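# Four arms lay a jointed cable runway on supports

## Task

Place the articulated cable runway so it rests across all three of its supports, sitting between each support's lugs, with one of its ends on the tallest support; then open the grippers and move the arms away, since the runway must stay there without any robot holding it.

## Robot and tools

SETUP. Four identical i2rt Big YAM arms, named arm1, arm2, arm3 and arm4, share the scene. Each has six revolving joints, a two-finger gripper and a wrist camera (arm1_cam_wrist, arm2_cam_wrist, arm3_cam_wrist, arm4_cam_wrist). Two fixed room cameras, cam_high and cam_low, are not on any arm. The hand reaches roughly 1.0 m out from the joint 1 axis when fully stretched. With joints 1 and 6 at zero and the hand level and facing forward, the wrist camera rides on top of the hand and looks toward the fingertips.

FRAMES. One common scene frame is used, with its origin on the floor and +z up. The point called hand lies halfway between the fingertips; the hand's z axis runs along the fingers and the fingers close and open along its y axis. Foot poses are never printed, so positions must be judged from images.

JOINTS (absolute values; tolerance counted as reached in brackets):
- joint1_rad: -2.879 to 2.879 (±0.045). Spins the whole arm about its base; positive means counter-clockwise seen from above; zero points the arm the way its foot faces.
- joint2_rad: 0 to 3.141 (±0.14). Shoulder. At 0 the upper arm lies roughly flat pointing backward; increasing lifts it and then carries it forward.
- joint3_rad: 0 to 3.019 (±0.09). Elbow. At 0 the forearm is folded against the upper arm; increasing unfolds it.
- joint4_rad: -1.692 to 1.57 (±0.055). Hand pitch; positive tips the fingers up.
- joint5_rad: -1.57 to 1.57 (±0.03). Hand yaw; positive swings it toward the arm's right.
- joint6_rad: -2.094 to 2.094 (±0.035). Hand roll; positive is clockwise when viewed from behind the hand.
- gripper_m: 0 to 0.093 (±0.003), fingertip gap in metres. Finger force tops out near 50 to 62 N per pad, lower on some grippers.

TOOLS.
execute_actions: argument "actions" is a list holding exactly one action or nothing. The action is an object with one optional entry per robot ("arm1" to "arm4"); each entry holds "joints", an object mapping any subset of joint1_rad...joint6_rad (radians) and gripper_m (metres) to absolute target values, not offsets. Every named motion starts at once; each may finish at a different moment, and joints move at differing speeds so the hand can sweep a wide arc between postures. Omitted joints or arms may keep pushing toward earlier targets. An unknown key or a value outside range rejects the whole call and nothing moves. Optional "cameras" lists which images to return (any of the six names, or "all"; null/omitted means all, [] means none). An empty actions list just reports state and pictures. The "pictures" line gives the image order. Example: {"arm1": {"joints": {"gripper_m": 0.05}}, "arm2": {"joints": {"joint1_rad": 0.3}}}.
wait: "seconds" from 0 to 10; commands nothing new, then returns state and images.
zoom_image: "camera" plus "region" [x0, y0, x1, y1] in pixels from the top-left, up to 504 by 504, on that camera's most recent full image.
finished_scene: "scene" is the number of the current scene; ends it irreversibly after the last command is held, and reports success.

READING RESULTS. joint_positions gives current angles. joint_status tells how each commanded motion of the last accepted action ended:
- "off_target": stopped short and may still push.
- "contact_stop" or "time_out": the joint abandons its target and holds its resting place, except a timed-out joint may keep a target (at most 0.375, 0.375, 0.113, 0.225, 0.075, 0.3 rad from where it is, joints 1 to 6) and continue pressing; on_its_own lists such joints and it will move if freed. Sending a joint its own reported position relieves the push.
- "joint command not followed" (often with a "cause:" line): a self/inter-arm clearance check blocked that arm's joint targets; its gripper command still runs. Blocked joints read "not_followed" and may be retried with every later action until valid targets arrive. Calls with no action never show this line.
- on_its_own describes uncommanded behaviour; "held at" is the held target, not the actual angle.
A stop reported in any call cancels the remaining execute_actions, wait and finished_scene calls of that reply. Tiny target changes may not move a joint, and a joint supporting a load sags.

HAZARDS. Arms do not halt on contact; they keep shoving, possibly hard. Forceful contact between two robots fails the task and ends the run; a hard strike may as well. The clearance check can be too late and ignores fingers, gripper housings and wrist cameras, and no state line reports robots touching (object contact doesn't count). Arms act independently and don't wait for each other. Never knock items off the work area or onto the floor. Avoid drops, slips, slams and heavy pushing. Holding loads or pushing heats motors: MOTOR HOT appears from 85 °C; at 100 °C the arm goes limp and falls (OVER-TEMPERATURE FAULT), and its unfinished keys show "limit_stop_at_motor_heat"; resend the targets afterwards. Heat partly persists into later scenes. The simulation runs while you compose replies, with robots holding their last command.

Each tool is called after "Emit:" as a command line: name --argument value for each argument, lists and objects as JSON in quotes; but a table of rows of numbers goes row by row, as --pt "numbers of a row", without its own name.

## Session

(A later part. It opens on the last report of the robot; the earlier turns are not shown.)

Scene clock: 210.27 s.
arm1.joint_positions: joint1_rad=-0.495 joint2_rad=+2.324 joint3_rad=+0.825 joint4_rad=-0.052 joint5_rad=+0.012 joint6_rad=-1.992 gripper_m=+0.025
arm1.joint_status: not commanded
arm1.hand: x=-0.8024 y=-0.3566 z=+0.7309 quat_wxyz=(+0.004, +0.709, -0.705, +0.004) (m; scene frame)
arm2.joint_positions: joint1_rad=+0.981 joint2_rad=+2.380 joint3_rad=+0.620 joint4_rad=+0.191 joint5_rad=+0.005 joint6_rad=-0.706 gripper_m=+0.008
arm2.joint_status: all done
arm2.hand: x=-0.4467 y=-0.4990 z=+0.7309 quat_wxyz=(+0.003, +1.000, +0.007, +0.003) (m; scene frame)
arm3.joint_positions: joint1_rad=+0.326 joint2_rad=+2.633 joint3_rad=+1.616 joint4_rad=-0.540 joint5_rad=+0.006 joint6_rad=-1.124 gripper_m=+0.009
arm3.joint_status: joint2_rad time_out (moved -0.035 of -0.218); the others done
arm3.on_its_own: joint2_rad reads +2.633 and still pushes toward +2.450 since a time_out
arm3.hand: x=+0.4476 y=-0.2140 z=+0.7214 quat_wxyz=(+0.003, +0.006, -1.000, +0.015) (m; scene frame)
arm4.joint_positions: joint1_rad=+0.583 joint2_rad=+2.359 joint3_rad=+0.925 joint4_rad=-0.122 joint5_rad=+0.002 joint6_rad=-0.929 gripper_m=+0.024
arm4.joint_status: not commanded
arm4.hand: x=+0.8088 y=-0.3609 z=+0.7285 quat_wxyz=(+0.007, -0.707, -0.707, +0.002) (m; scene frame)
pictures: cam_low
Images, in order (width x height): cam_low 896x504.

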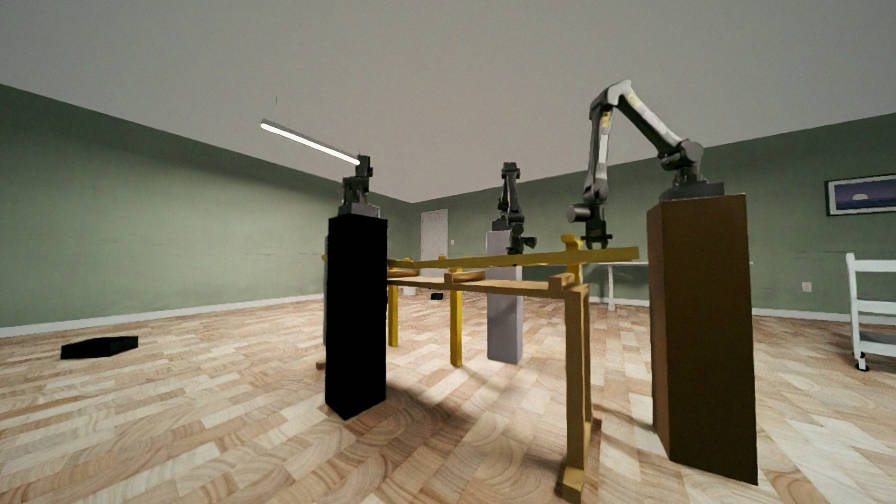

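Emit:
execute_actions --actions '[{"arm1":{"joints":{"joint2_rad":2.42,"joint3_rad":0.87,"joint4_rad":0.0}},"arm2":{"joints":{"joint2_rad":2.36,"joint3_rad":0.62,"joint4_rad":0.24}},"arm3":{"joints":{"joint2_rad":2.54,"joint3_rad":1.68,"joint4_rad":-0.56}},"arm4":{"joints":{"joint2_rad":2.445,"joint3_rad":0.977,"joint4_rad":-0.08}}}]' --cameras '[]'

Emit:
execute_actions --actions '[{"arm1":{"joints":{"joint2_rad":2.502,"joint3_rad":0.908,"joint4_rad":0.045}},"arm2":{"joints":{"joint2_rad":2.47,"joint3_rad":0.67,"joint4_rad":0.285}},"arm3":{"joints":{"joint2_rad":2.65,"joint3_rad":1.70,"joint4_rad":-0.54}},"arm4":{"joints":{"joint1_rad":0.599,"joint2_rad":2.513,"joint3_rad":1.013,"joint4_rad":-0.044}}}]' --cameras '[]'

Emit:
execute_actions --actions '[{"arm2":{"joints":{"joint2_rad":2.53,"joint3_rad":0.692,"gripper_m":0.05}},"arm3":{"joints":{"joint2_rad":2.715,"joint3_rad":1.70,"gripper_m":0.05}}}]' --cameras '["cam_low"]'

Scene clock: 225.27 s.
arm1.joint_positions: joint1_rad=-0.495 joint2_rad=+2.402 joint3_rad=+0.855 joint4_rad=-0.008 joint5_rad=+0.006 joint6_rad=-1.995 gripper_m=+0.025
arm1.joint_status: all done
arm1.hand: x=-0.8046 y=-0.3544 z=+0.7052 quat_wxyz=(+0.002, +0.710, -0.704, +0.001) (m; scene frame)
arm2.joint_positions: joint1_rad=+0.981 joint2_rad=+2.451 joint3_rad=+0.659 joint4_rad=+0.231 joint5_rad=+0.009 joint6_rad=-0.708 gripper_m=+0.008
arm2.joint_status: all done
arm2.hand: x=-0.4489 y=-0.4963 z=+0.7100 quat_wxyz=(-0.001, +1.000, +0.008, +0.002) (m; scene frame)
arm3.joint_positions: joint1_rad=+0.327 joint2_rad=+2.675 joint3_rad=+1.629 joint4_rad=-0.517 joint5_rad=+0.010 joint6_rad=-1.124 gripper_m=+0.009
arm3.joint_status: all done
arm3.hand: x=+0.4452 y=-0.2090 z=+0.7005 quat_wxyz=(+0.006, +0.007, -1.000, +0.013) (m; scene frame)
arm4.joint_positions: joint1_rad=+0.581 joint2_rad=+2.441 joint3_rad=+0.965 joint4_rad=-0.092 joint5_rad=+0.022 joint6_rad=-0.932 gripper_m=+0.024
arm4.joint_status: all done
arm4.hand: x=+0.8083 y=-0.3558 z=+0.7000 quat_wxyz=(+0.016, -0.707, -0.707, -0.006) (m; scene frame)
pictures: none
No camera images: the call's "cameras" was empty. Leave "cameras" out to get every camera's image.

Scene clock: 226.03 s.
arm1.joint_positions: joint1_rad=-0.496 joint2_rad=+2.500 joint3_rad=+0.901 joint4_rad=+0.049 joint5_rad=-0.001 joint6_rad=-1.995 gripper_m=+0.025
arm1.joint_status: all done
arm1.hand: x=-0.8045 y=-0.3533 z=+0.6725 quat_wxyz=(-0.003, +0.710, -0.704, +0.003) (m; scene frame)
arm2.joint_positions: joint1_rad=+0.981 joint2_rad=+2.524 joint3_rad=+0.695 joint4_rad=+0.272 joint5_rad=+0.008 joint6_rad=-0.708 gripper_m=+0.008
arm2.joint_status: all done
arm2.hand: x=-0.4495 y=-0.4961 z=+0.6884 quat_wxyz=(-0.002, +1.000, +0.008, +0.000) (m; scene frame)
arm3.joint_positions: joint1_rad=+0.327 joint2_rad=+2.704 joint3_rad=+1.654 joint4_rad=-0.515 joint5_rad=+0.011 joint6_rad=-1.124 gripper_m=+0.009
arm3.joint_status: all done
arm3.hand: x=+0.4453 y=-0.2101 z=+0.6888 quat_wxyz=(+0.007, +0.007, -1.000, +0.012) (m; scene frame)
arm4.joint_positions: joint1_rad=+0.585 joint2_rad=+2.512 joint3_rad=+1.002 joint4_rad=-0.050 joint5_rad=+0.018 joint6_rad=-0.931 gripper_m=+0.024
arm4.joint_status: all done
arm4.hand: x=+0.8081 y=-0.3585 z=+0.6747 quat_wxyz=(+0.014, -0.706, -0.708, -0.002) (m; scene frame)
pictures: none
No camera images: the call's "cameras" was empty. Leave "cameras" out to get every camera's image.

Scene clock: 226.73 s.
arm1.joint_positions: joint1_rad=-0.496 joint2_rad=+2.500 joint3_rad=+0.901 joint4_rad=+0.049 joint5_rad=-0.001 joint6_rad=-1.995 gripper_m=+0.025
arm1.joint_status: not commanded
arm1.hand: x=-0.8044 y=-0.3533 z=+0.6725 quat_wxyz=(-0.003, +0.710, -0.704, +0.003) (m; scene frame)
arm2.joint_positions: joint1_rad=+0.981 joint2_rad=+2.519 joint3_rad=+0.694 joint4_rad=+0.275 joint5_rad=+0.003 joint6_rad=-0.701 gripper_m=+0.050
arm2.joint_status: all done
arm2.hand: x=-0.4519 y=-0.4954 z=+0.6898 quat_wxyz=(-0.002, +1.000, +0.004, -0.004) (m; scene frame)
arm3.joint_positions: joint1_rad=+0.327 joint2_rad=+2.703 joint3_rad=+1.667 joint4_rad=-0.528 joint5_rad=+0.004 joint6_rad=-1.132 gripper_m=+0.050
arm3.joint_status: all done
arm3.hand: x=+0.4486 y=-0.2138 z=+0.6920 quat_wxyz=(+0.004, +0.011, -1.000, +0.011) (m; scene frame)
arm4.joint_positions: joint1_rad=+0.585 joint2_rad=+2.512 joint3_rad=+1.002 joint4_rad=-0.050 joint5_rad=+0.018 joint6_rad=-0.931 gripper_m=+0.024
arm4.joint_status: not commanded
arm4.hand: x=+0.8081 y=-0.3585 z=+0.6747 quat_wxyz=(+0.014, -0.706, -0.708, -0.002) (m; scene frame)
pictures: cam_low
Images, in order (width x height): cam_low 896x504.

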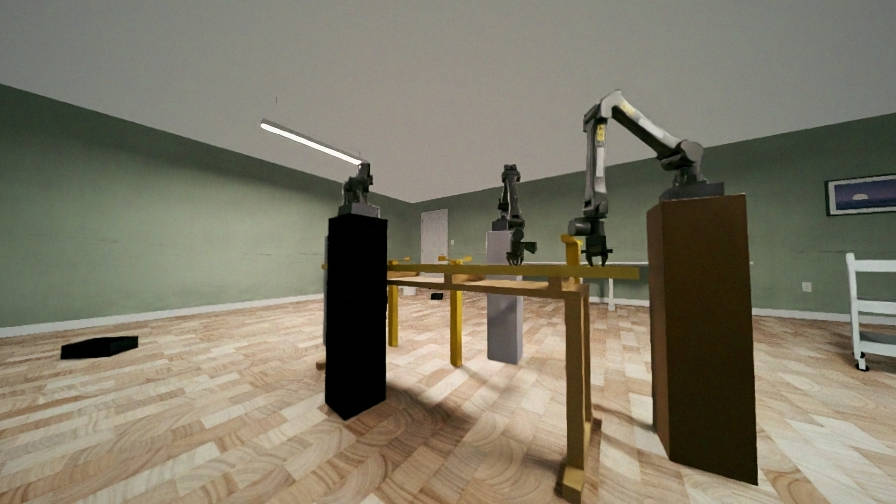

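Emit:
execute_actions --actions '[{"arm2":{"joints":{"joint2_rad":2.11,"joint3_rad":0.572,"joint4_rad":0.0,"gripper_m":0.07}},"arm3":{"joints":{"joint2_rad":2.48,"joint3_rad":1.615,"joint4_rad":-0.685,"gripper_m":0.07}}}]' --cameras '[]'

Emit:
execute_actions --actions '[{"arm2":{"joints":{"joint1_rad":-0.37,"joint6_rad":-0.458}},"arm3":{"joints":{"joint1_rad":0.13,"joint6_rad":0.268}}}]' --cameras '["arm2_cam_wrist","arm3_cam_wrist"]'

Scene clock: 237.20 s.
arm1.joint_positions: joint1_rad=-0.496 joint2_rad=+2.500 joint3_rad=+0.901 joint4_rad=+0.049 joint5_rad=-0.001 joint6_rad=-1.995 gripper_m=+0.025
arm1.joint_status: not commanded
arm1.hand: x=-0.8044 y=-0.3533 z=+0.6725 quat_wxyz=(-0.003, +0.710, -0.704, +0.003) (m; scene frame)
arm2.joint_positions: joint1_rad=+0.981 joint2_rad=+2.106 joint3_rad=+0.574 joint4_rad=+0.012 joint5_rad=+0.003 joint6_rad=-0.700 gripper_m=+0.070
arm2.joint_status: all done
arm2.hand: x=-0.4695 y=-0.4801 z=+0.8031 quat_wxyz=(-0.011, +1.000, +0.004, -0.016) (m; scene frame)
arm3.joint_positions: joint1_rad=+0.327 joint2_rad=+2.462 joint3_rad=+1.605 joint4_rad=-0.674 joint5_rad=+0.004 joint6_rad=-1.133 gripper_m=+0.070
arm3.joint_status: all done
arm3.hand: x=+0.4625 y=-0.2381 z=+0.8183 quat_wxyz=(-0.003, +0.011, -1.000, +0.026) (m; scene frame)
arm4.joint_positions: joint1_rad=+0.585 joint2_rad=+2.512 joint3_rad=+1.002 joint4_rad=-0.050 joint5_rad=+0.018 joint6_rad=-0.931 gripper_m=+0.024
arm4.joint_status: not commanded
arm4.hand: x=+0.8081 y=-0.3585 z=+0.6747 quat_wxyz=(+0.014, -0.706, -0.708, -0.002) (m; scene frame)
pictures: none
No camera images: the call's "cameras" was empty. Leave "cameras" out to get every camera's image.

Scene clock: 239.30 s.
arm1.joint_positions: joint1_rad=-0.496 joint2_rad=+2.500 joint3_rad=+0.901 joint4_rad=+0.049 joint5_rad=-0.001 joint6_rad=-1.995 gripper_m=+0.025
arm1.joint_status: not commanded
arm1.hand: x=-0.8044 y=-0.3533 z=+0.6725 quat_wxyz=(-0.003, +0.710, -0.704, +0.003) (m; scene frame)
arm2.joint_positions: joint1_rad=-0.368 joint2_rad=+2.106 joint3_rad=+0.574 joint4_rad=+0.012 joint5_rad=+0.000 joint6_rad=-0.468 gripper_m=+0.070
arm2.joint_status: all done
arm2.hand: x=-0.1022 y=-0.4049 z=+0.8043 quat_wxyz=(-0.022, +0.706, -0.708, -0.002) (m; scene frame)
arm3.joint_positions: joint1_rad=+0.128 joint2_rad=+2.462 joint3_rad=+1.605 joint4_rad=-0.674 joint5_rad=+0.001 joint6_rad=+0.260 gripper_m=+0.070
arm3.joint_status: all done
arm3.hand: x=+0.3476 y=-0.2813 z=+0.8197 quat_wxyz=(-0.019, -0.706, -0.707, +0.018) (m; scene frame)
arm4.joint_positions: joint1_rad=+0.585 joint2_rad=+2.512 joint3_rad=+1.002 joint4_rad=-0.050 joint5_rad=+0.018 joint6_rad=-0.931 gripper_m=+0.024
arm4.joint_status: not commanded
arm4.hand: x=+0.8081 y=-0.3585 z=+0.6747 quat_wxyz=(+0.014, -0.706, -0.708, -0.002) (m; scene frame)
pictures: arm2_cam_wrist, arm3_cam_wrist
Images, in order (width x height): arm2_cam_wrist 616x616, arm3_cam_wrist 616x616.

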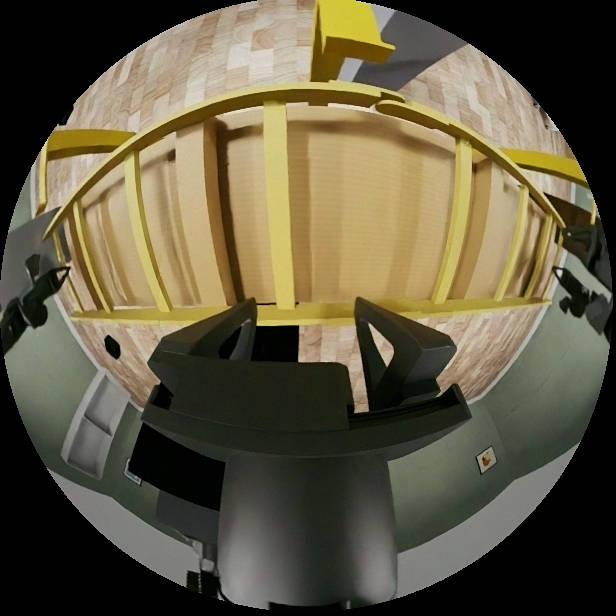

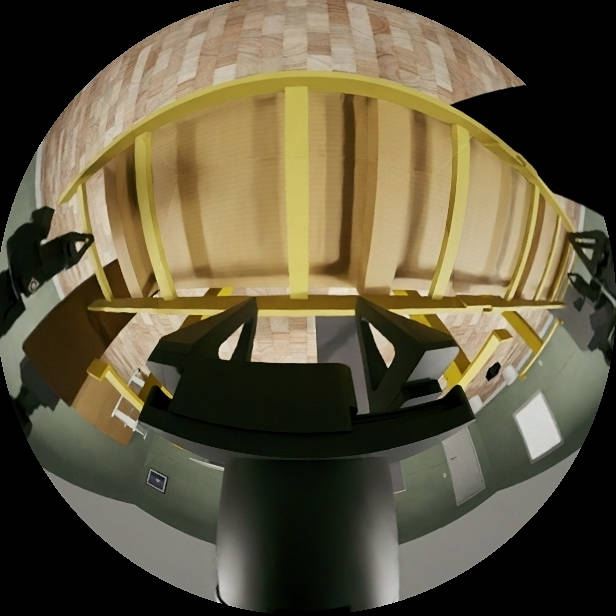

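Emit:
execute_actions --actions '[{"arm2":{"joints":{"joint1_rad":-0.30,"joint2_rad":2.56,"joint3_rad":0.725,"joint4_rad":0.28,"joint6_rad":-0.405}},"arm3":{"joints":{"joint1_rad":0.162,"joint2_rad":2.758,"joint3_rad":1.78,"joint4_rad":-0.57,"joint6_rad":0.28}}}]' --cameras '["arm2_cam_wrist","arm3_cam_wrist"]'

Scene clock: 248.97 s.
arm1.joint_positions: joint1_rad=-0.496 joint2_rad=+2.500 joint3_rad=+0.901 joint4_rad=+0.049 joint5_rad=-0.001 joint6_rad=-1.995 gripper_m=+0.025
arm1.joint_status: not commanded
arm1.hand: x=-0.8044 y=-0.3533 z=+0.6725 quat_wxyz=(-0.003, +0.710, -0.704, +0.003) (m; scene frame)
arm2.joint_positions: joint1_rad=-0.302 joint2_rad=+2.561 joint3_rad=+0.725 joint4_rad=+0.268 joint5_rad=+0.000 joint6_rad=-0.415 gripper_m=+0.070
arm2.joint_status: all done
arm2.hand: x=-0.1290 y=-0.4202 z=+0.6770 quat_wxyz=(+0.001, +0.711, -0.703, +0.006) (m; scene frame)
arm3.joint_positions: joint1_rad=+0.156 joint2_rad=+2.774 joint3_rad=+1.760 joint4_rad=-0.575 joint5_rad=+0.001 joint6_rad=+0.272 gripper_m=+0.070
arm3.joint_status: all done
arm3.hand: x=+0.3567 y=-0.2572 z=+0.6709 quat_wxyz=(+0.006, -0.701, -0.713, +0.003) (m; scene frame)
arm4.joint_positions: joint1_rad=+0.585 joint2_rad=+2.512 joint3_rad=+1.002 joint4_rad=-0.050 joint5_rad=+0.018 joint6_rad=-0.931 gripper_m=+0.024
arm4.joint_status: not commanded
arm4.hand: x=+0.8081 y=-0.3585 z=+0.6747 quat_wxyz=(+0.014, -0.706, -0.708, -0.002) (m; scene frame)
pictures: arm2_cam_wrist, arm3_cam_wrist
Images, in order (width x height): arm2_cam_wrist 616x616, arm3_cam_wrist 616x616.

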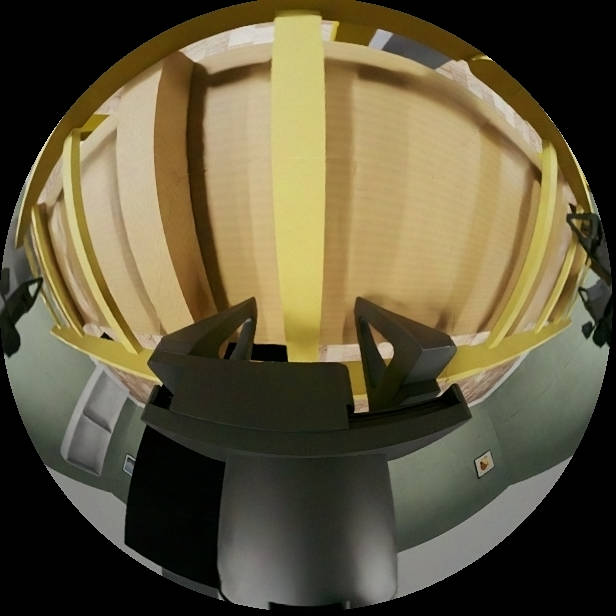

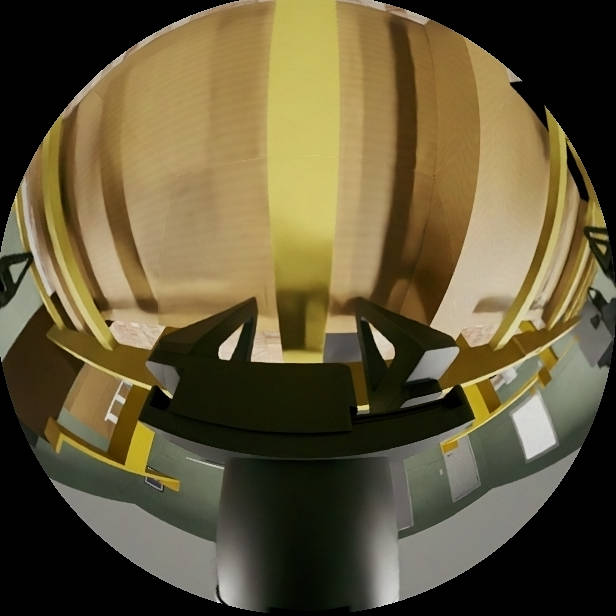

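Emit:
execute_actions --actions '[{"arm3":{"joints":{"joint2_rad":2.745,"joint3_rad":1.805,"joint4_rad":-0.61}}}]' --cameras '["arm3_cam_wrist"]'

Scene clock: 253.00 s.
arm1.joint_positions: joint1_rad=-0.496 joint2_rad=+2.500 joint3_rad=+0.901 joint4_rad=+0.049 joint5_rad=-0.001 joint6_rad=-1.995 gripper_m=+0.025
arm1.joint_status: not commanded
arm1.hand: x=-0.8044 y=-0.3533 z=+0.6725 quat_wxyz=(-0.003, +0.710, -0.704, +0.003) (m; scene frame)
arm2.joint_positions: joint1_rad=-0.302 joint2_rad=+2.561 joint3_rad=+0.725 joint4_rad=+0.268 joint5_rad=+0.000 joint6_rad=-0.415 gripper_m=+0.070
arm2.joint_status: not commanded
arm2.hand: x=-0.1290 y=-0.4202 z=+0.6770 quat_wxyz=(+0.001, +0.711, -0.703, +0.006) (m; scene frame)
arm3.joint_positions: joint1_rad=+0.156 joint2_rad=+2.766 joint3_rad=+1.766 joint4_rad=-0.598 joint5_rad=+0.001 joint6_rad=+0.272 gripper_m=+0.070
arm3.joint_status: all done
arm3.hand: x=+0.3573 y=-0.2589 z=+0.6767 quat_wxyz=(+0.010, -0.701, -0.713, +0.001) (m; scene frame)
arm4.joint_positions: joint1_rad=+0.585 joint2_rad=+2.512 joint3_rad=+1.002 joint4_rad=-0.050 joint5_rad=+0.018 joint6_rad=-0.931 gripper_m=+0.024
arm4.joint_status: not commanded
arm4.hand: x=+0.8081 y=-0.3585 z=+0.6747 quat_wxyz=(+0.014, -0.706, -0.708, -0.002) (m; scene frame)
pictures: arm3_cam_wrist
Images, in order (width x height): arm3_cam_wrist 616x616.

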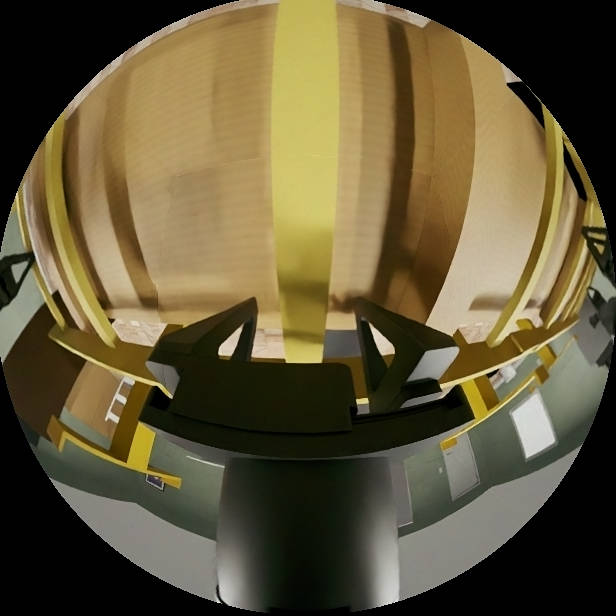

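Emit:
execute_actions --actions '[{"arm2":{"joints":{"gripper_m":0}},"arm3":{"joints":{"gripper_m":0}}}]' --cameras '[]'

Emit:
execute_actions --actions '[{"arm1":{"joints":{"joint2_rad":2.26,"joint3_rad":0.815,"joint4_rad":-0.05}},"arm2":{"joints":{"joint2_rad":2.28,"joint3_rad":0.585,"joint4_rad":0.173}},"arm3":{"joints":{"joint2_rad":2.515,"joint3_rad":1.71,"joint4_rad":-0.625}},"arm4":{"joints":{"joint2_rad":2.285,"joint3_rad":0.915,"joint4_rad":-0.127,"joint5_rad":0}}}]' --cameras '["cam_low","arm3_cam_wrist","arm2_cam_wrist"]'

Scene clock: 262.27 s.
arm1.joint_positions: joint1_rad=-0.496 joint2_rad=+2.500 joint3_rad=+0.901 joint4_rad=+0.049 joint5_rad=-0.002 joint6_rad=-1.995 gripper_m=+0.025
arm1.joint_status: not commanded
arm1.hand: x=-0.8044 y=-0.3533 z=+0.6725 quat_wxyz=(-0.003, +0.710, -0.704, +0.003) (m; scene frame)
arm2.joint_positions: joint1_rad=-0.300 joint2_rad=+2.562 joint3_rad=+0.724 joint4_rad=+0.269 joint5_rad=-0.010 joint6_rad=-0.415 gripper_m=+0.024
arm2.joint_status: gripper_m off_target (ended at +0.024, target +0.000)
arm2.hand: x=-0.1314 y=-0.4201 z=+0.6768 quat_wxyz=(+0.003, +0.711, -0.703, +0.001) (m; scene frame)
arm3.joint_positions: joint1_rad=+0.157 joint2_rad=+2.766 joint3_rad=+1.768 joint4_rad=-0.598 joint5_rad=-0.005 joint6_rad=+0.278 gripper_m=+0.025
arm3.joint_status: gripper_m off_target (ended at +0.025, target +0.000)
arm3.hand: x=+0.3591 y=-0.2594 z=+0.6771 quat_wxyz=(+0.008, -0.703, -0.711, -0.001) (m; scene frame)
arm4.joint_positions: joint1_rad=+0.585 joint2_rad=+2.512 joint3_rad=+1.002 joint4_rad=-0.050 joint5_rad=+0.017 joint6_rad=-0.931 gripper_m=+0.024
arm4.joint_status: not commanded
arm4.hand: x=+0.8082 y=-0.3586 z=+0.6747 quat_wxyz=(+0.014, -0.706, -0.708, -0.001) (m; scene frame)
pictures: none
No camera images: the call's "cameras" was empty. Leave "cameras" out to get every camera's image.

Scene clock: 263.50 s.
arm1.joint_positions: joint1_rad=-0.496 joint2_rad=+2.316 joint3_rad=+0.811 joint4_rad=-0.039 joint5_rad=+0.003 joint6_rad=-1.991 gripper_m=+0.025
arm1.joint_status: all done
arm1.hand: x=-0.8036 y=-0.3546 z=+0.7334 quat_wxyz=(-0.002, +0.708, -0.706, +0.007) (m; scene frame)
arm2.joint_positions: joint1_rad=-0.301 joint2_rad=+2.357 joint3_rad=+0.610 joint4_rad=+0.178 joint5_rad=+0.003 joint6_rad=-0.414 gripper_m=+0.024
arm2.joint_status: all done
arm2.hand: x=-0.1311 y=-0.4239 z=+0.7383 quat_wxyz=(+0.000, +0.711, -0.703, +0.007) (m; scene frame)
arm3.joint_positions: joint1_rad=+0.156 joint2_rad=+2.631 joint3_rad=+1.684 joint4_rad=-0.621 joint5_rad=-0.001 joint6_rad=+0.282 gripper_m=+0.025
arm3.joint_status: all done
arm3.hand: x=+0.3612 y=-0.2679 z=+0.7382 quat_wxyz=(-0.004, -0.705, -0.710, +0.008) (m; scene frame)
arm4.joint_positions: joint1_rad=+0.595 joint2_rad=+2.320 joint3_rad=+0.908 joint4_rad=-0.119 joint5_rad=+0.001 joint6_rad=-0.919 gripper_m=+0.024
arm4.joint_status: all done
arm4.hand: x=+0.8077 y=-0.3684 z=+0.7418 quat_wxyz=(+0.008, -0.707, -0.707, +0.014) (m; scene frame)
pictures: arm2_cam_wrist, arm3_cam_wrist, cam_low
Images, in order (width x height): arm2_cam_wrist 616x616, arm3_cam_wrist 616x616, cam_low 896x504.

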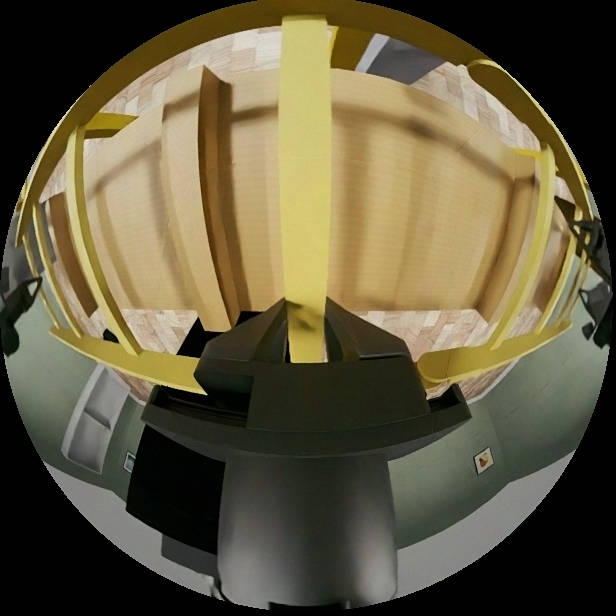

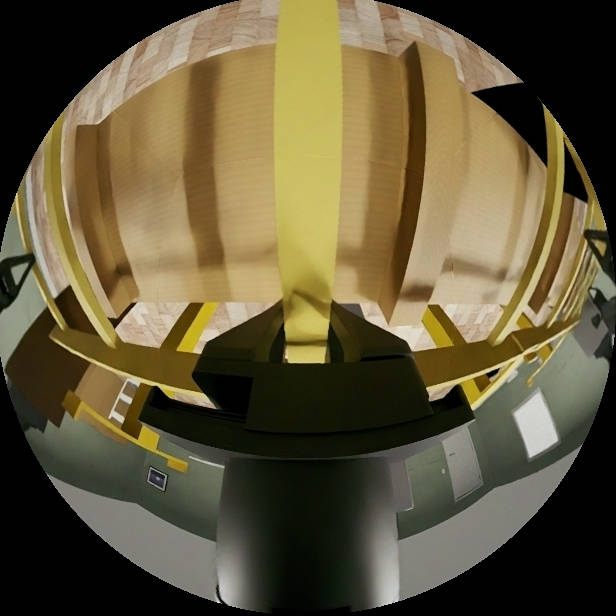

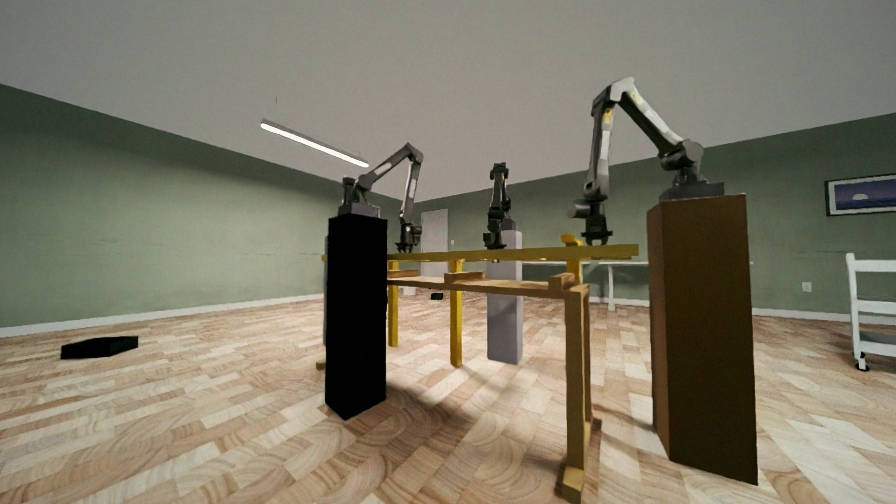

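Emit:
execute_actions --actions '[{"arm1":{"joints":{"joint2_rad":2.082,"joint3_rad":0.763,"joint4_rad":-0.19}},"arm2":{"joints":{"joint2_rad":2.06,"joint3_rad":0.524,"joint4_rad":0.017}},"arm3":{"joints":{"joint2_rad":2.394,"joint3_rad":1.64,"joint4_rad":-0.693}},"arm4":{"joints":{"joint2_rad":2.135,"joint3_rad":0.873,"joint4_rad":-0.26}}}]' --cameras '[]'

Emit:
execute_actions --actions '[{"arm1":{"joints":{"joint2_rad":1.897,"joint3_rad":0.737,"joint4_rad":-0.35}},"arm2":{"joints":{"joint2_rad":1.823,"joint3_rad":0.49,"joint4_rad":-0.185}},"arm3":{"joints":{"joint2_rad":2.276,"joint3_rad":1.60,"joint4_rad":-0.774}},"arm4":{"joints":{"joint2_rad":1.967,"joint3_rad":0.847,"joint4_rad":-0.40}}}]' --cameras '["cam_low","cam_high"]'

Scene clock: 272.20 s.
arm1.joint_positions: joint1_rad=-0.496 joint2_rad=+2.131 joint3_rad=+0.754 joint4_rad=-0.176 joint5_rad=+0.001 joint6_rad=-1.992 gripper_m=+0.025
arm1.joint_status: all done
arm1.hand: x=-0.8045 y=-0.3540 z=+0.7922 quat_wxyz=(-0.001, +0.709, -0.705, +0.002) (m; scene frame)
arm2.joint_positions: joint1_rad=-0.301 joint2_rad=+2.136 joint3_rad=+0.538 joint4_rad=+0.030 joint5_rad=+0.003 joint6_rad=-0.414 gripper_m=+0.024
arm2.joint_status: all done
arm2.hand: x=-0.1309 y=-0.4224 z=+0.7963 quat_wxyz=(+0.000, +0.711, -0.703, +0.007) (m; scene frame)
arm3.joint_positions: joint1_rad=+0.156 joint2_rad=+2.509 joint3_rad=+1.618 joint4_rad=-0.681 joint5_rad=+0.001 joint6_rad=+0.281 gripper_m=+0.025
arm3.joint_status: all done
arm3.hand: x=+0.3605 y=-0.2652 z=+0.7942 quat_wxyz=(-0.001, -0.704, -0.710, +0.007) (m; scene frame)
arm4.joint_positions: joint1_rad=+0.593 joint2_rad=+2.162 joint3_rad=+0.864 joint4_rad=-0.246 joint5_rad=+0.005 joint6_rad=-0.921 gripper_m=+0.024
arm4.joint_status: all done
arm4.hand: x=+0.8072 y=-0.3677 z=+0.7965 quat_wxyz=(+0.009, -0.707, -0.708, +0.007) (m; scene frame)
pictures: none
No camera images: the call's "cameras" was empty. Leave "cameras" out to get every camera's image.

Scene clock: 273.17 s.
arm1.joint_positions: joint1_rad=-0.497 joint2_rad=+1.944 joint3_rad=+0.722 joint4_rad=-0.335 joint5_rad=+0.002 joint6_rad=-1.991 gripper_m=+0.025
arm1.joint_status: all done
arm1.hand: x=-0.8055 y=-0.3541 z=+0.8512 quat_wxyz=(+0.000, +0.708, -0.706, +0.000) (m; scene frame)
arm2.joint_positions: joint1_rad=-0.302 joint2_rad=+1.894 joint3_rad=+0.494 joint4_rad=-0.165 joint5_rad=+0.005 joint6_rad=-0.414 gripper_m=+0.024
arm2.joint_status: all done
arm2.hand: x=-0.1306 y=-0.4217 z=+0.8559 quat_wxyz=(-0.001, +0.710, -0.704, +0.007) (m; scene frame)
arm3.joint_positions: joint1_rad=+0.154 joint2_rad=+2.392 joint3_rad=+1.577 joint4_rad=-0.758 joint5_rad=+0.001 joint6_rad=+0.281 gripper_m=+0.025
arm3.joint_status: all done
arm3.hand: x=+0.3599 y=-0.2645 z=+0.8531 quat_wxyz=(-0.001, -0.705, -0.709, +0.007) (m; scene frame)
arm4.joint_positions: joint1_rad=+0.592 joint2_rad=+1.992 joint3_rad=+0.836 joint4_rad=-0.386 joint5_rad=+0.004 joint6_rad=-0.921 gripper_m=+0.024
arm4.joint_status: all done
arm4.hand: x=+0.8065 y=-0.3686 z=+0.8562 quat_wxyz=(+0.009, -0.707, -0.707, +0.008) (m; scene frame)
pictures: cam_high, cam_low
Images, in order (width x height): cam_high 896x504, cam_low 896x504.

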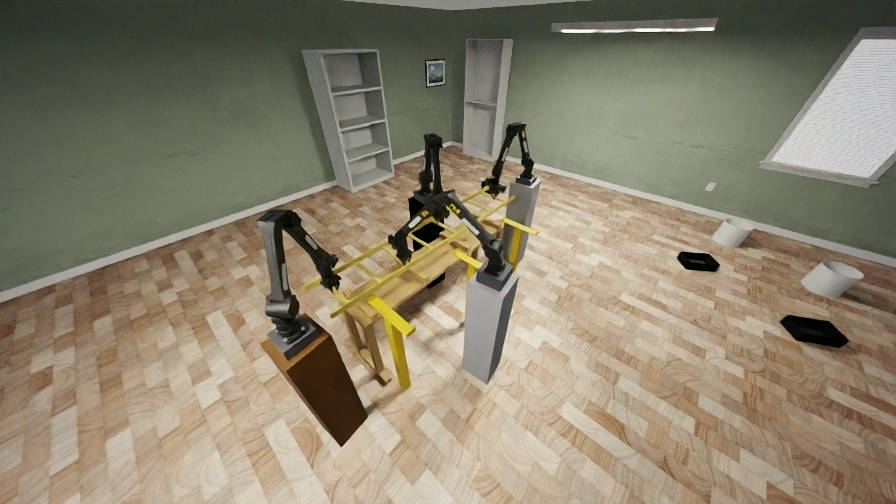

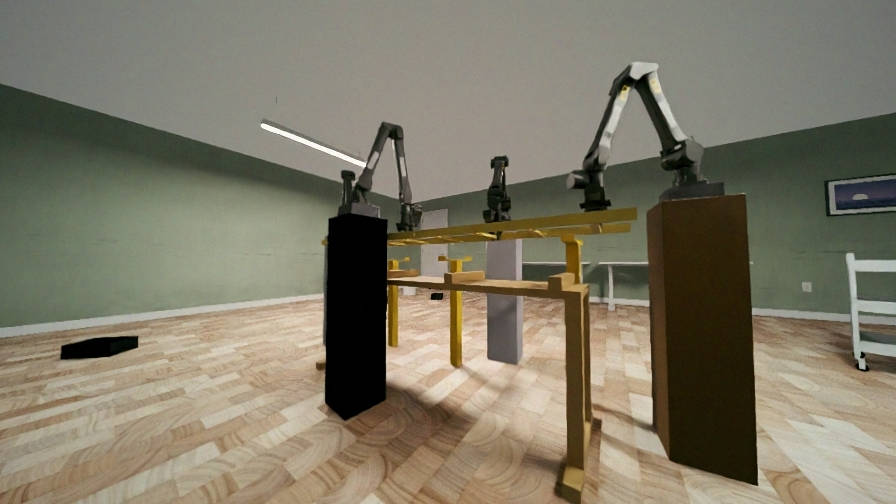

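Emit:
zoom_image --camera "cam_low" --region '[380, 180, 660, 310]'

Region (380, 180, 660, 310) of cam_low's 896x504 image, scaled by 1.800, with more detail than that image has; it fills the top 234 rows of this view, and the rest is white.

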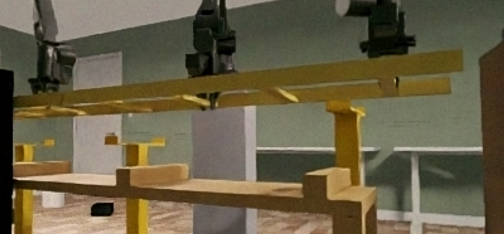

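Emit:
execute_actions --actions '[{"arm1":{"joints":{"joint2_rad":1.742,"joint3_rad":0.722,"joint4_rad":-0.49}},"arm2":{"joints":{"joint2_rad":1.612,"joint3_rad":0.478,"joint4_rad":-0.372}},"arm3":{"joints":{"joint2_rad":2.179,"joint3_rad":1.572,"joint4_rad":-0.842}},"arm4":{"joints":{"joint2_rad":1.835,"joint3_rad":0.836,"joint4_rad":-0.527}}}]' --cameras '["cam_low"]'

Emit:
execute_actions --actions '[{"arm1":{"joints":{"joint1_rad":-0.25,"joint2_rad":1.685,"joint3_rad":0.612,"joint4_rad":-0.42,"joint6_rad":-1.74}},"arm2":{"joints":{"joint1_rad":-0.161,"joint2_rad":1.736,"joint3_rad":0.738,"joint4_rad":-0.472,"joint6_rad":-0.27}},"arm3":{"joints":{"joint1_rad":0.184,"joint2_rad":2.038,"joint3_rad":1.236,"joint4_rad":-0.643,"joint6_rad":0.31}},"arm4":{"joints":{"joint1_rad":0.358,"joint2_rad":1.78,"joint3_rad":0.73,"joint4_rad":-0.457,"joint6_rad":-1.158}}}]' --cameras '["cam_low","cam_high"]'

Scene clock: 301.97 s.
arm1.joint_positions: joint1_rad=-0.497 joint2_rad=+1.787 joint3_rad=+0.709 joint4_rad=-0.473 joint5_rad=+0.002 joint6_rad=-1.992 gripper_m=+0.025
arm1.joint_status: all done
arm1.hand: x=-0.8069 y=-0.3536 z=+0.9011 quat_wxyz=(-0.001, +0.709, -0.705, +0.003) (m; scene frame)
arm2.joint_positions: joint1_rad=-0.302 joint2_rad=+1.679 joint3_rad=+0.477 joint4_rad=-0.346 joint5_rad=+0.003 joint6_rad=-0.414 gripper_m=+0.024
arm2.joint_status: all done
arm2.hand: x=-0.1309 y=-0.4205 z=+0.9076 quat_wxyz=(-0.009, +0.710, -0.704, +0.003) (m; scene frame)
arm3.joint_positions: joint1_rad=+0.154 joint2_rad=+2.295 joint3_rad=+1.551 joint4_rad=-0.823 joint5_rad=+0.004 joint6_rad=+0.280 gripper_m=+0.025
arm3.joint_status: all done
arm3.hand: x=+0.3590 y=-0.2631 z=+0.9023 quat_wxyz=(-0.003, -0.705, -0.709, +0.010) (m; scene frame)
arm4.joint_positions: joint1_rad=+0.592 joint2_rad=+1.858 joint3_rad=+0.829 joint4_rad=-0.508 joint5_rad=+0.009 joint6_rad=-0.921 gripper_m=+0.024
arm4.joint_status: all done
arm4.hand: x=+0.8059 y=-0.3687 z=+0.9045 quat_wxyz=(+0.012, -0.707, -0.707, +0.010) (m; scene frame)
pictures: cam_low
Images, in order (width x height): cam_low 896x504.

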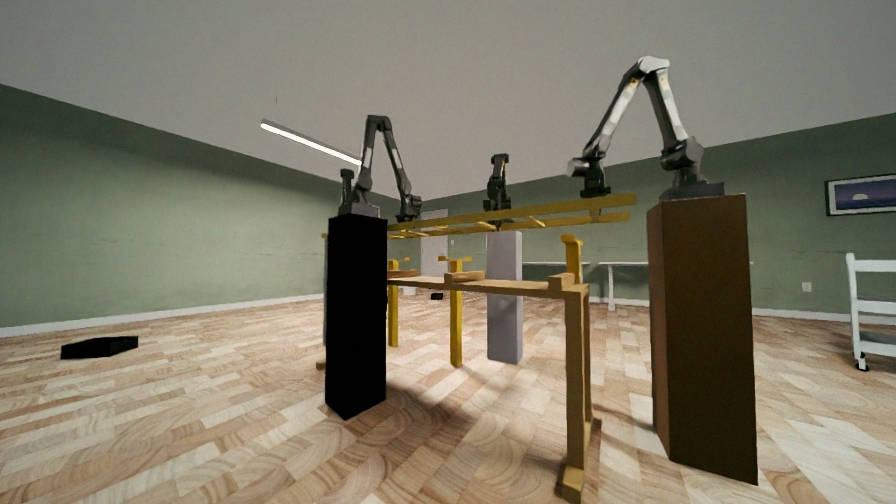

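Scene clock: 303.07 s.
arm1.joint_positions: joint1_rad=-0.247 joint2_rad=+1.739 joint3_rad=+0.600 joint4_rad=-0.414 joint5_rad=+0.002 joint6_rad=-1.748 gripper_m=+0.025
arm1.joint_status: all done
arm1.hand: x=-0.8194 y=-0.2628 z=+0.8981 quat_wxyz=(-0.003, +0.710, -0.704, +0.001) (m; scene frame)
arm2.joint_positions: joint1_rad=-0.167 joint2_rad=+1.805 joint3_rad=+0.704 joint4_rad=-0.440 joint5_rad=+0.001 joint6_rad=-0.283 gripper_m=+0.024
arm2.joint_status: all done
arm2.hand: x=-0.1440 y=-0.3284 z=+0.9056 quat_wxyz=(-0.011, +0.712, -0.702, -0.001) (m; scene frame)
arm3.joint_positions: joint1_rad=+0.179 joint2_rad=+2.142 joint3_rad=+1.213 joint4_rad=-0.645 joint5_rad=+0.001 joint6_rad=+0.302 gripper_m=+0.025
arm3.joint_status: all done
arm3.hand: x=+0.3455 y=-0.1691 z=+0.8974 quat_wxyz=(-0.001, -0.703, -0.711, +0.007) (m; scene frame)
arm4.joint_positions: joint1_rad=+0.350 joint2_rad=+1.812 joint3_rad=+0.719 joint4_rad=-0.452 joint5_rad=+0.004 joint6_rad=-1.161 gripper_m=+0.024
arm4.joint_status: all done
arm4.hand: x=+0.7940 y=-0.2702 z=+0.9015 quat_wxyz=(+0.012, -0.708, -0.706, +0.005) (m; scene frame)
pictures: cam_high, cam_low
Images, in order (width x height): cam_high 896x504, cam_low 896x504.

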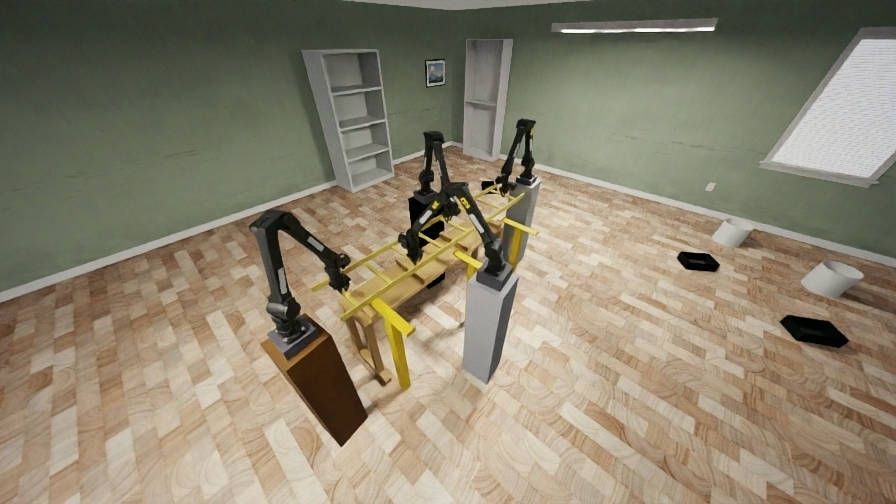

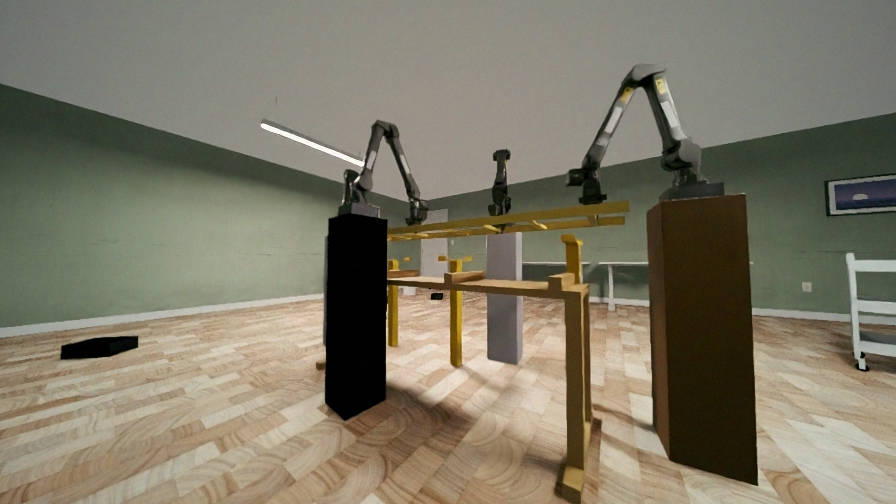

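Emit:
execute_actions --actions '[{"arm1":{"joints":{"joint1_rad":0.035,"joint2_rad":1.655,"joint3_rad":0.573,"joint4_rad":-0.408,"joint6_rad":-1.455}},"arm2":{"joints":{"joint1_rad":-0.076,"joint2_rad":1.846,"joint3_rad":0.99,"joint4_rad":-0.61,"joint6_rad":-0.185}},"arm3":{"joints":{"joint1_rad":0.22,"joint2_rad":1.915,"joint3_rad":0.936,"joint4_rad":-0.488,"joint6_rad":0.35}},"arm4":{"joints":{"joint1_rad":0.098,"joint2_rad":1.755,"joint3_rad":0.692,"joint4_rad":-0.444,"joint6_rad":-1.415}}}]' --cameras '[]'

Emit:
execute_actions --actions '[{"arm1":{"joints":{"joint1_rad":0.325,"joint2_rad":1.685,"joint3_rad":0.607,"joint4_rad":-0.435,"joint6_rad":-1.165}},"arm2":{"joints":{"joint1_rad":-0.02,"joint2_rad":1.965,"joint3_rad":1.272,"joint4_rad":-0.745,"joint6_rad":-0.125}},"arm3":{"joints":{"joint1_rad":0.276,"joint2_rad":1.818,"joint3_rad":0.662,"joint4_rad":-0.337,"joint6_rad":0.406}},"arm4":{"joints":{"joint1_rad":-0.165,"joint2_rad":1.785,"joint3_rad":0.728,"joint4_rad":-0.473,"joint6_rad":-1.68}}}]' --cameras '["cam_low","cam_high"]'

Scene clock: 308.13 s.
arm1.joint_positions: joint1_rad=+0.036 joint2_rad=+1.707 joint3_rad=+0.555 joint4_rad=-0.401 joint5_rad=+0.002 joint6_rad=-1.468 gripper_m=+0.025
arm1.joint_status: all done
arm1.hand: x=-0.8326 y=-0.1755 z=+0.9009 quat_wxyz=(-0.005, +0.712, -0.703, +0.000) (m; scene frame)
arm2.joint_positions: joint1_rad=-0.087 joint2_rad=+1.925 joint3_rad=+0.947 joint4_rad=-0.566 joint5_rad=-0.002 joint6_rad=-0.205 gripper_m=+0.024
arm2.joint_status: all done
arm2.hand: x=-0.1572 y=-0.2420 z=+0.9077 quat_wxyz=(-0.009, +0.713, -0.701, -0.003) (m; scene frame)
arm3.joint_positions: joint1_rad=+0.214 joint2_rad=+2.005 joint3_rad=+0.923 joint4_rad=-0.483 joint5_rad=+0.003 joint6_rad=+0.335 gripper_m=+0.025
arm3.joint_status: all done
arm3.hand: x=+0.3321 y=-0.0801 z=+0.8977 quat_wxyz=(-0.004, -0.703, -0.711, +0.010) (m; scene frame)
arm4.joint_positions: joint1_rad=+0.090 joint2_rad=+1.788 joint3_rad=+0.681 joint4_rad=-0.438 joint5_rad=+0.004 joint6_rad=-1.423 gripper_m=+0.024
arm4.joint_status: all done
arm4.hand: x=+0.7818 y=-0.1784 z=+0.9044 quat_wxyz=(+0.014, -0.707, -0.707, +0.003) (m; scene frame)
pictures: none
No camera images: the call's "cameras" was empty. Leave "cameras" out to get every camera's image.

Scene clock: 309.20 s.
arm1.joint_positions: joint1_rad=+0.325 joint2_rad=+1.710 joint3_rad=+0.569 joint4_rad=-0.410 joint5_rad=+0.004 joint6_rad=-1.183 gripper_m=+0.025
arm1.joint_status: all done
arm1.hand: x=-0.8497 y=-0.0899 z=+0.9032 quat_wxyz=(-0.007, +0.713, -0.701, -0.001) (m; scene frame)
arm2.joint_positions: joint1_rad=-0.028 joint2_rad=+2.055 joint3_rad=+1.209 joint4_rad=-0.694 joint5_rad=-0.004 joint6_rad=-0.150 gripper_m=+0.024
arm2.joint_status: all done
arm2.hand: x=-0.1720 y=-0.1564 z=+0.9094 quat_wxyz=(-0.009, +0.714, -0.700, -0.005) (m; scene frame)
arm3.joint_positions: joint1_rad=+0.265 joint2_rad=+1.887 joint3_rad=+0.655 joint4_rad=-0.326 joint5_rad=+0.009 joint6_rad=+0.384 gripper_m=+0.025
arm3.joint_status: all done
arm3.hand: x=+0.3165 y=+0.0093 z=+0.8976 quat_wxyz=(-0.006, -0.702, -0.712, +0.014) (m; scene frame)
arm4.joint_positions: joint1_rad=-0.173 joint2_rad=+1.801 joint3_rad=+0.713 joint4_rad=-0.454 joint5_rad=+0.006 joint6_rad=-1.690 gripper_m=+0.024
arm4.joint_status: all done
arm4.hand: x=+0.7692 y=-0.0861 z=+0.9069 quat_wxyz=(+0.018, -0.705, -0.709, +0.001) (m; scene frame)
pictures: cam_high, cam_low
Images, in order (width x height): cam_high 896x504, cam_low 896x504.

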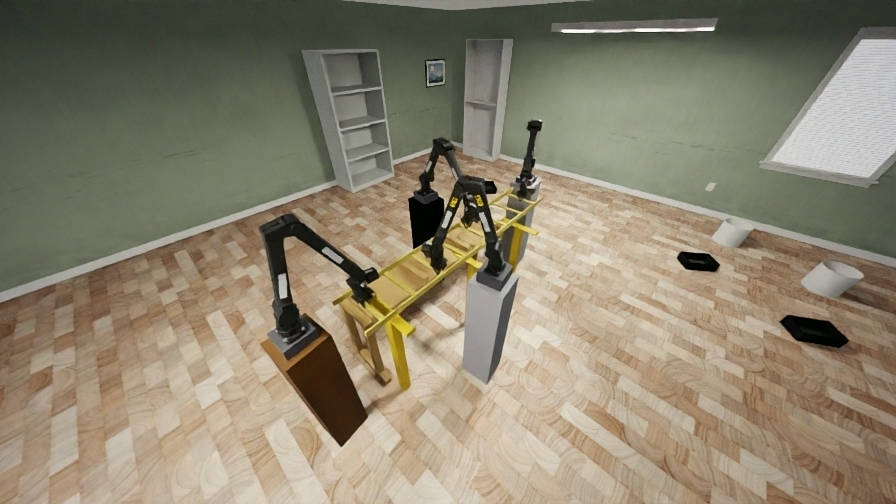

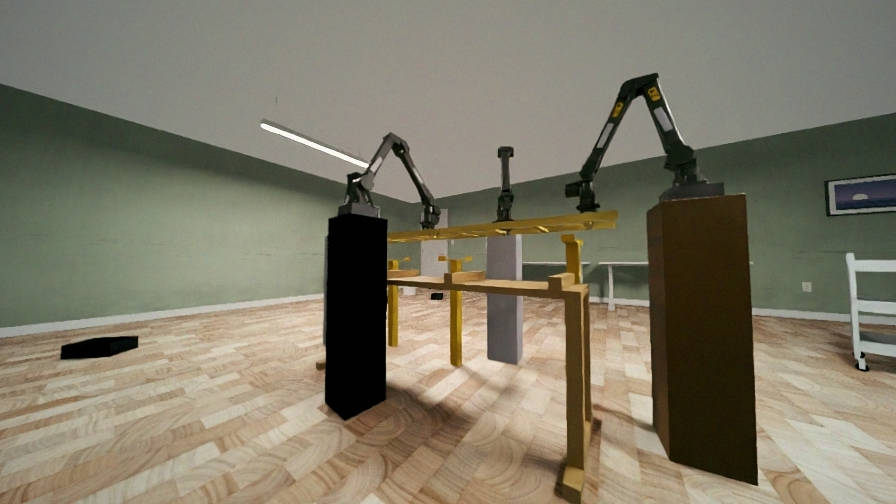

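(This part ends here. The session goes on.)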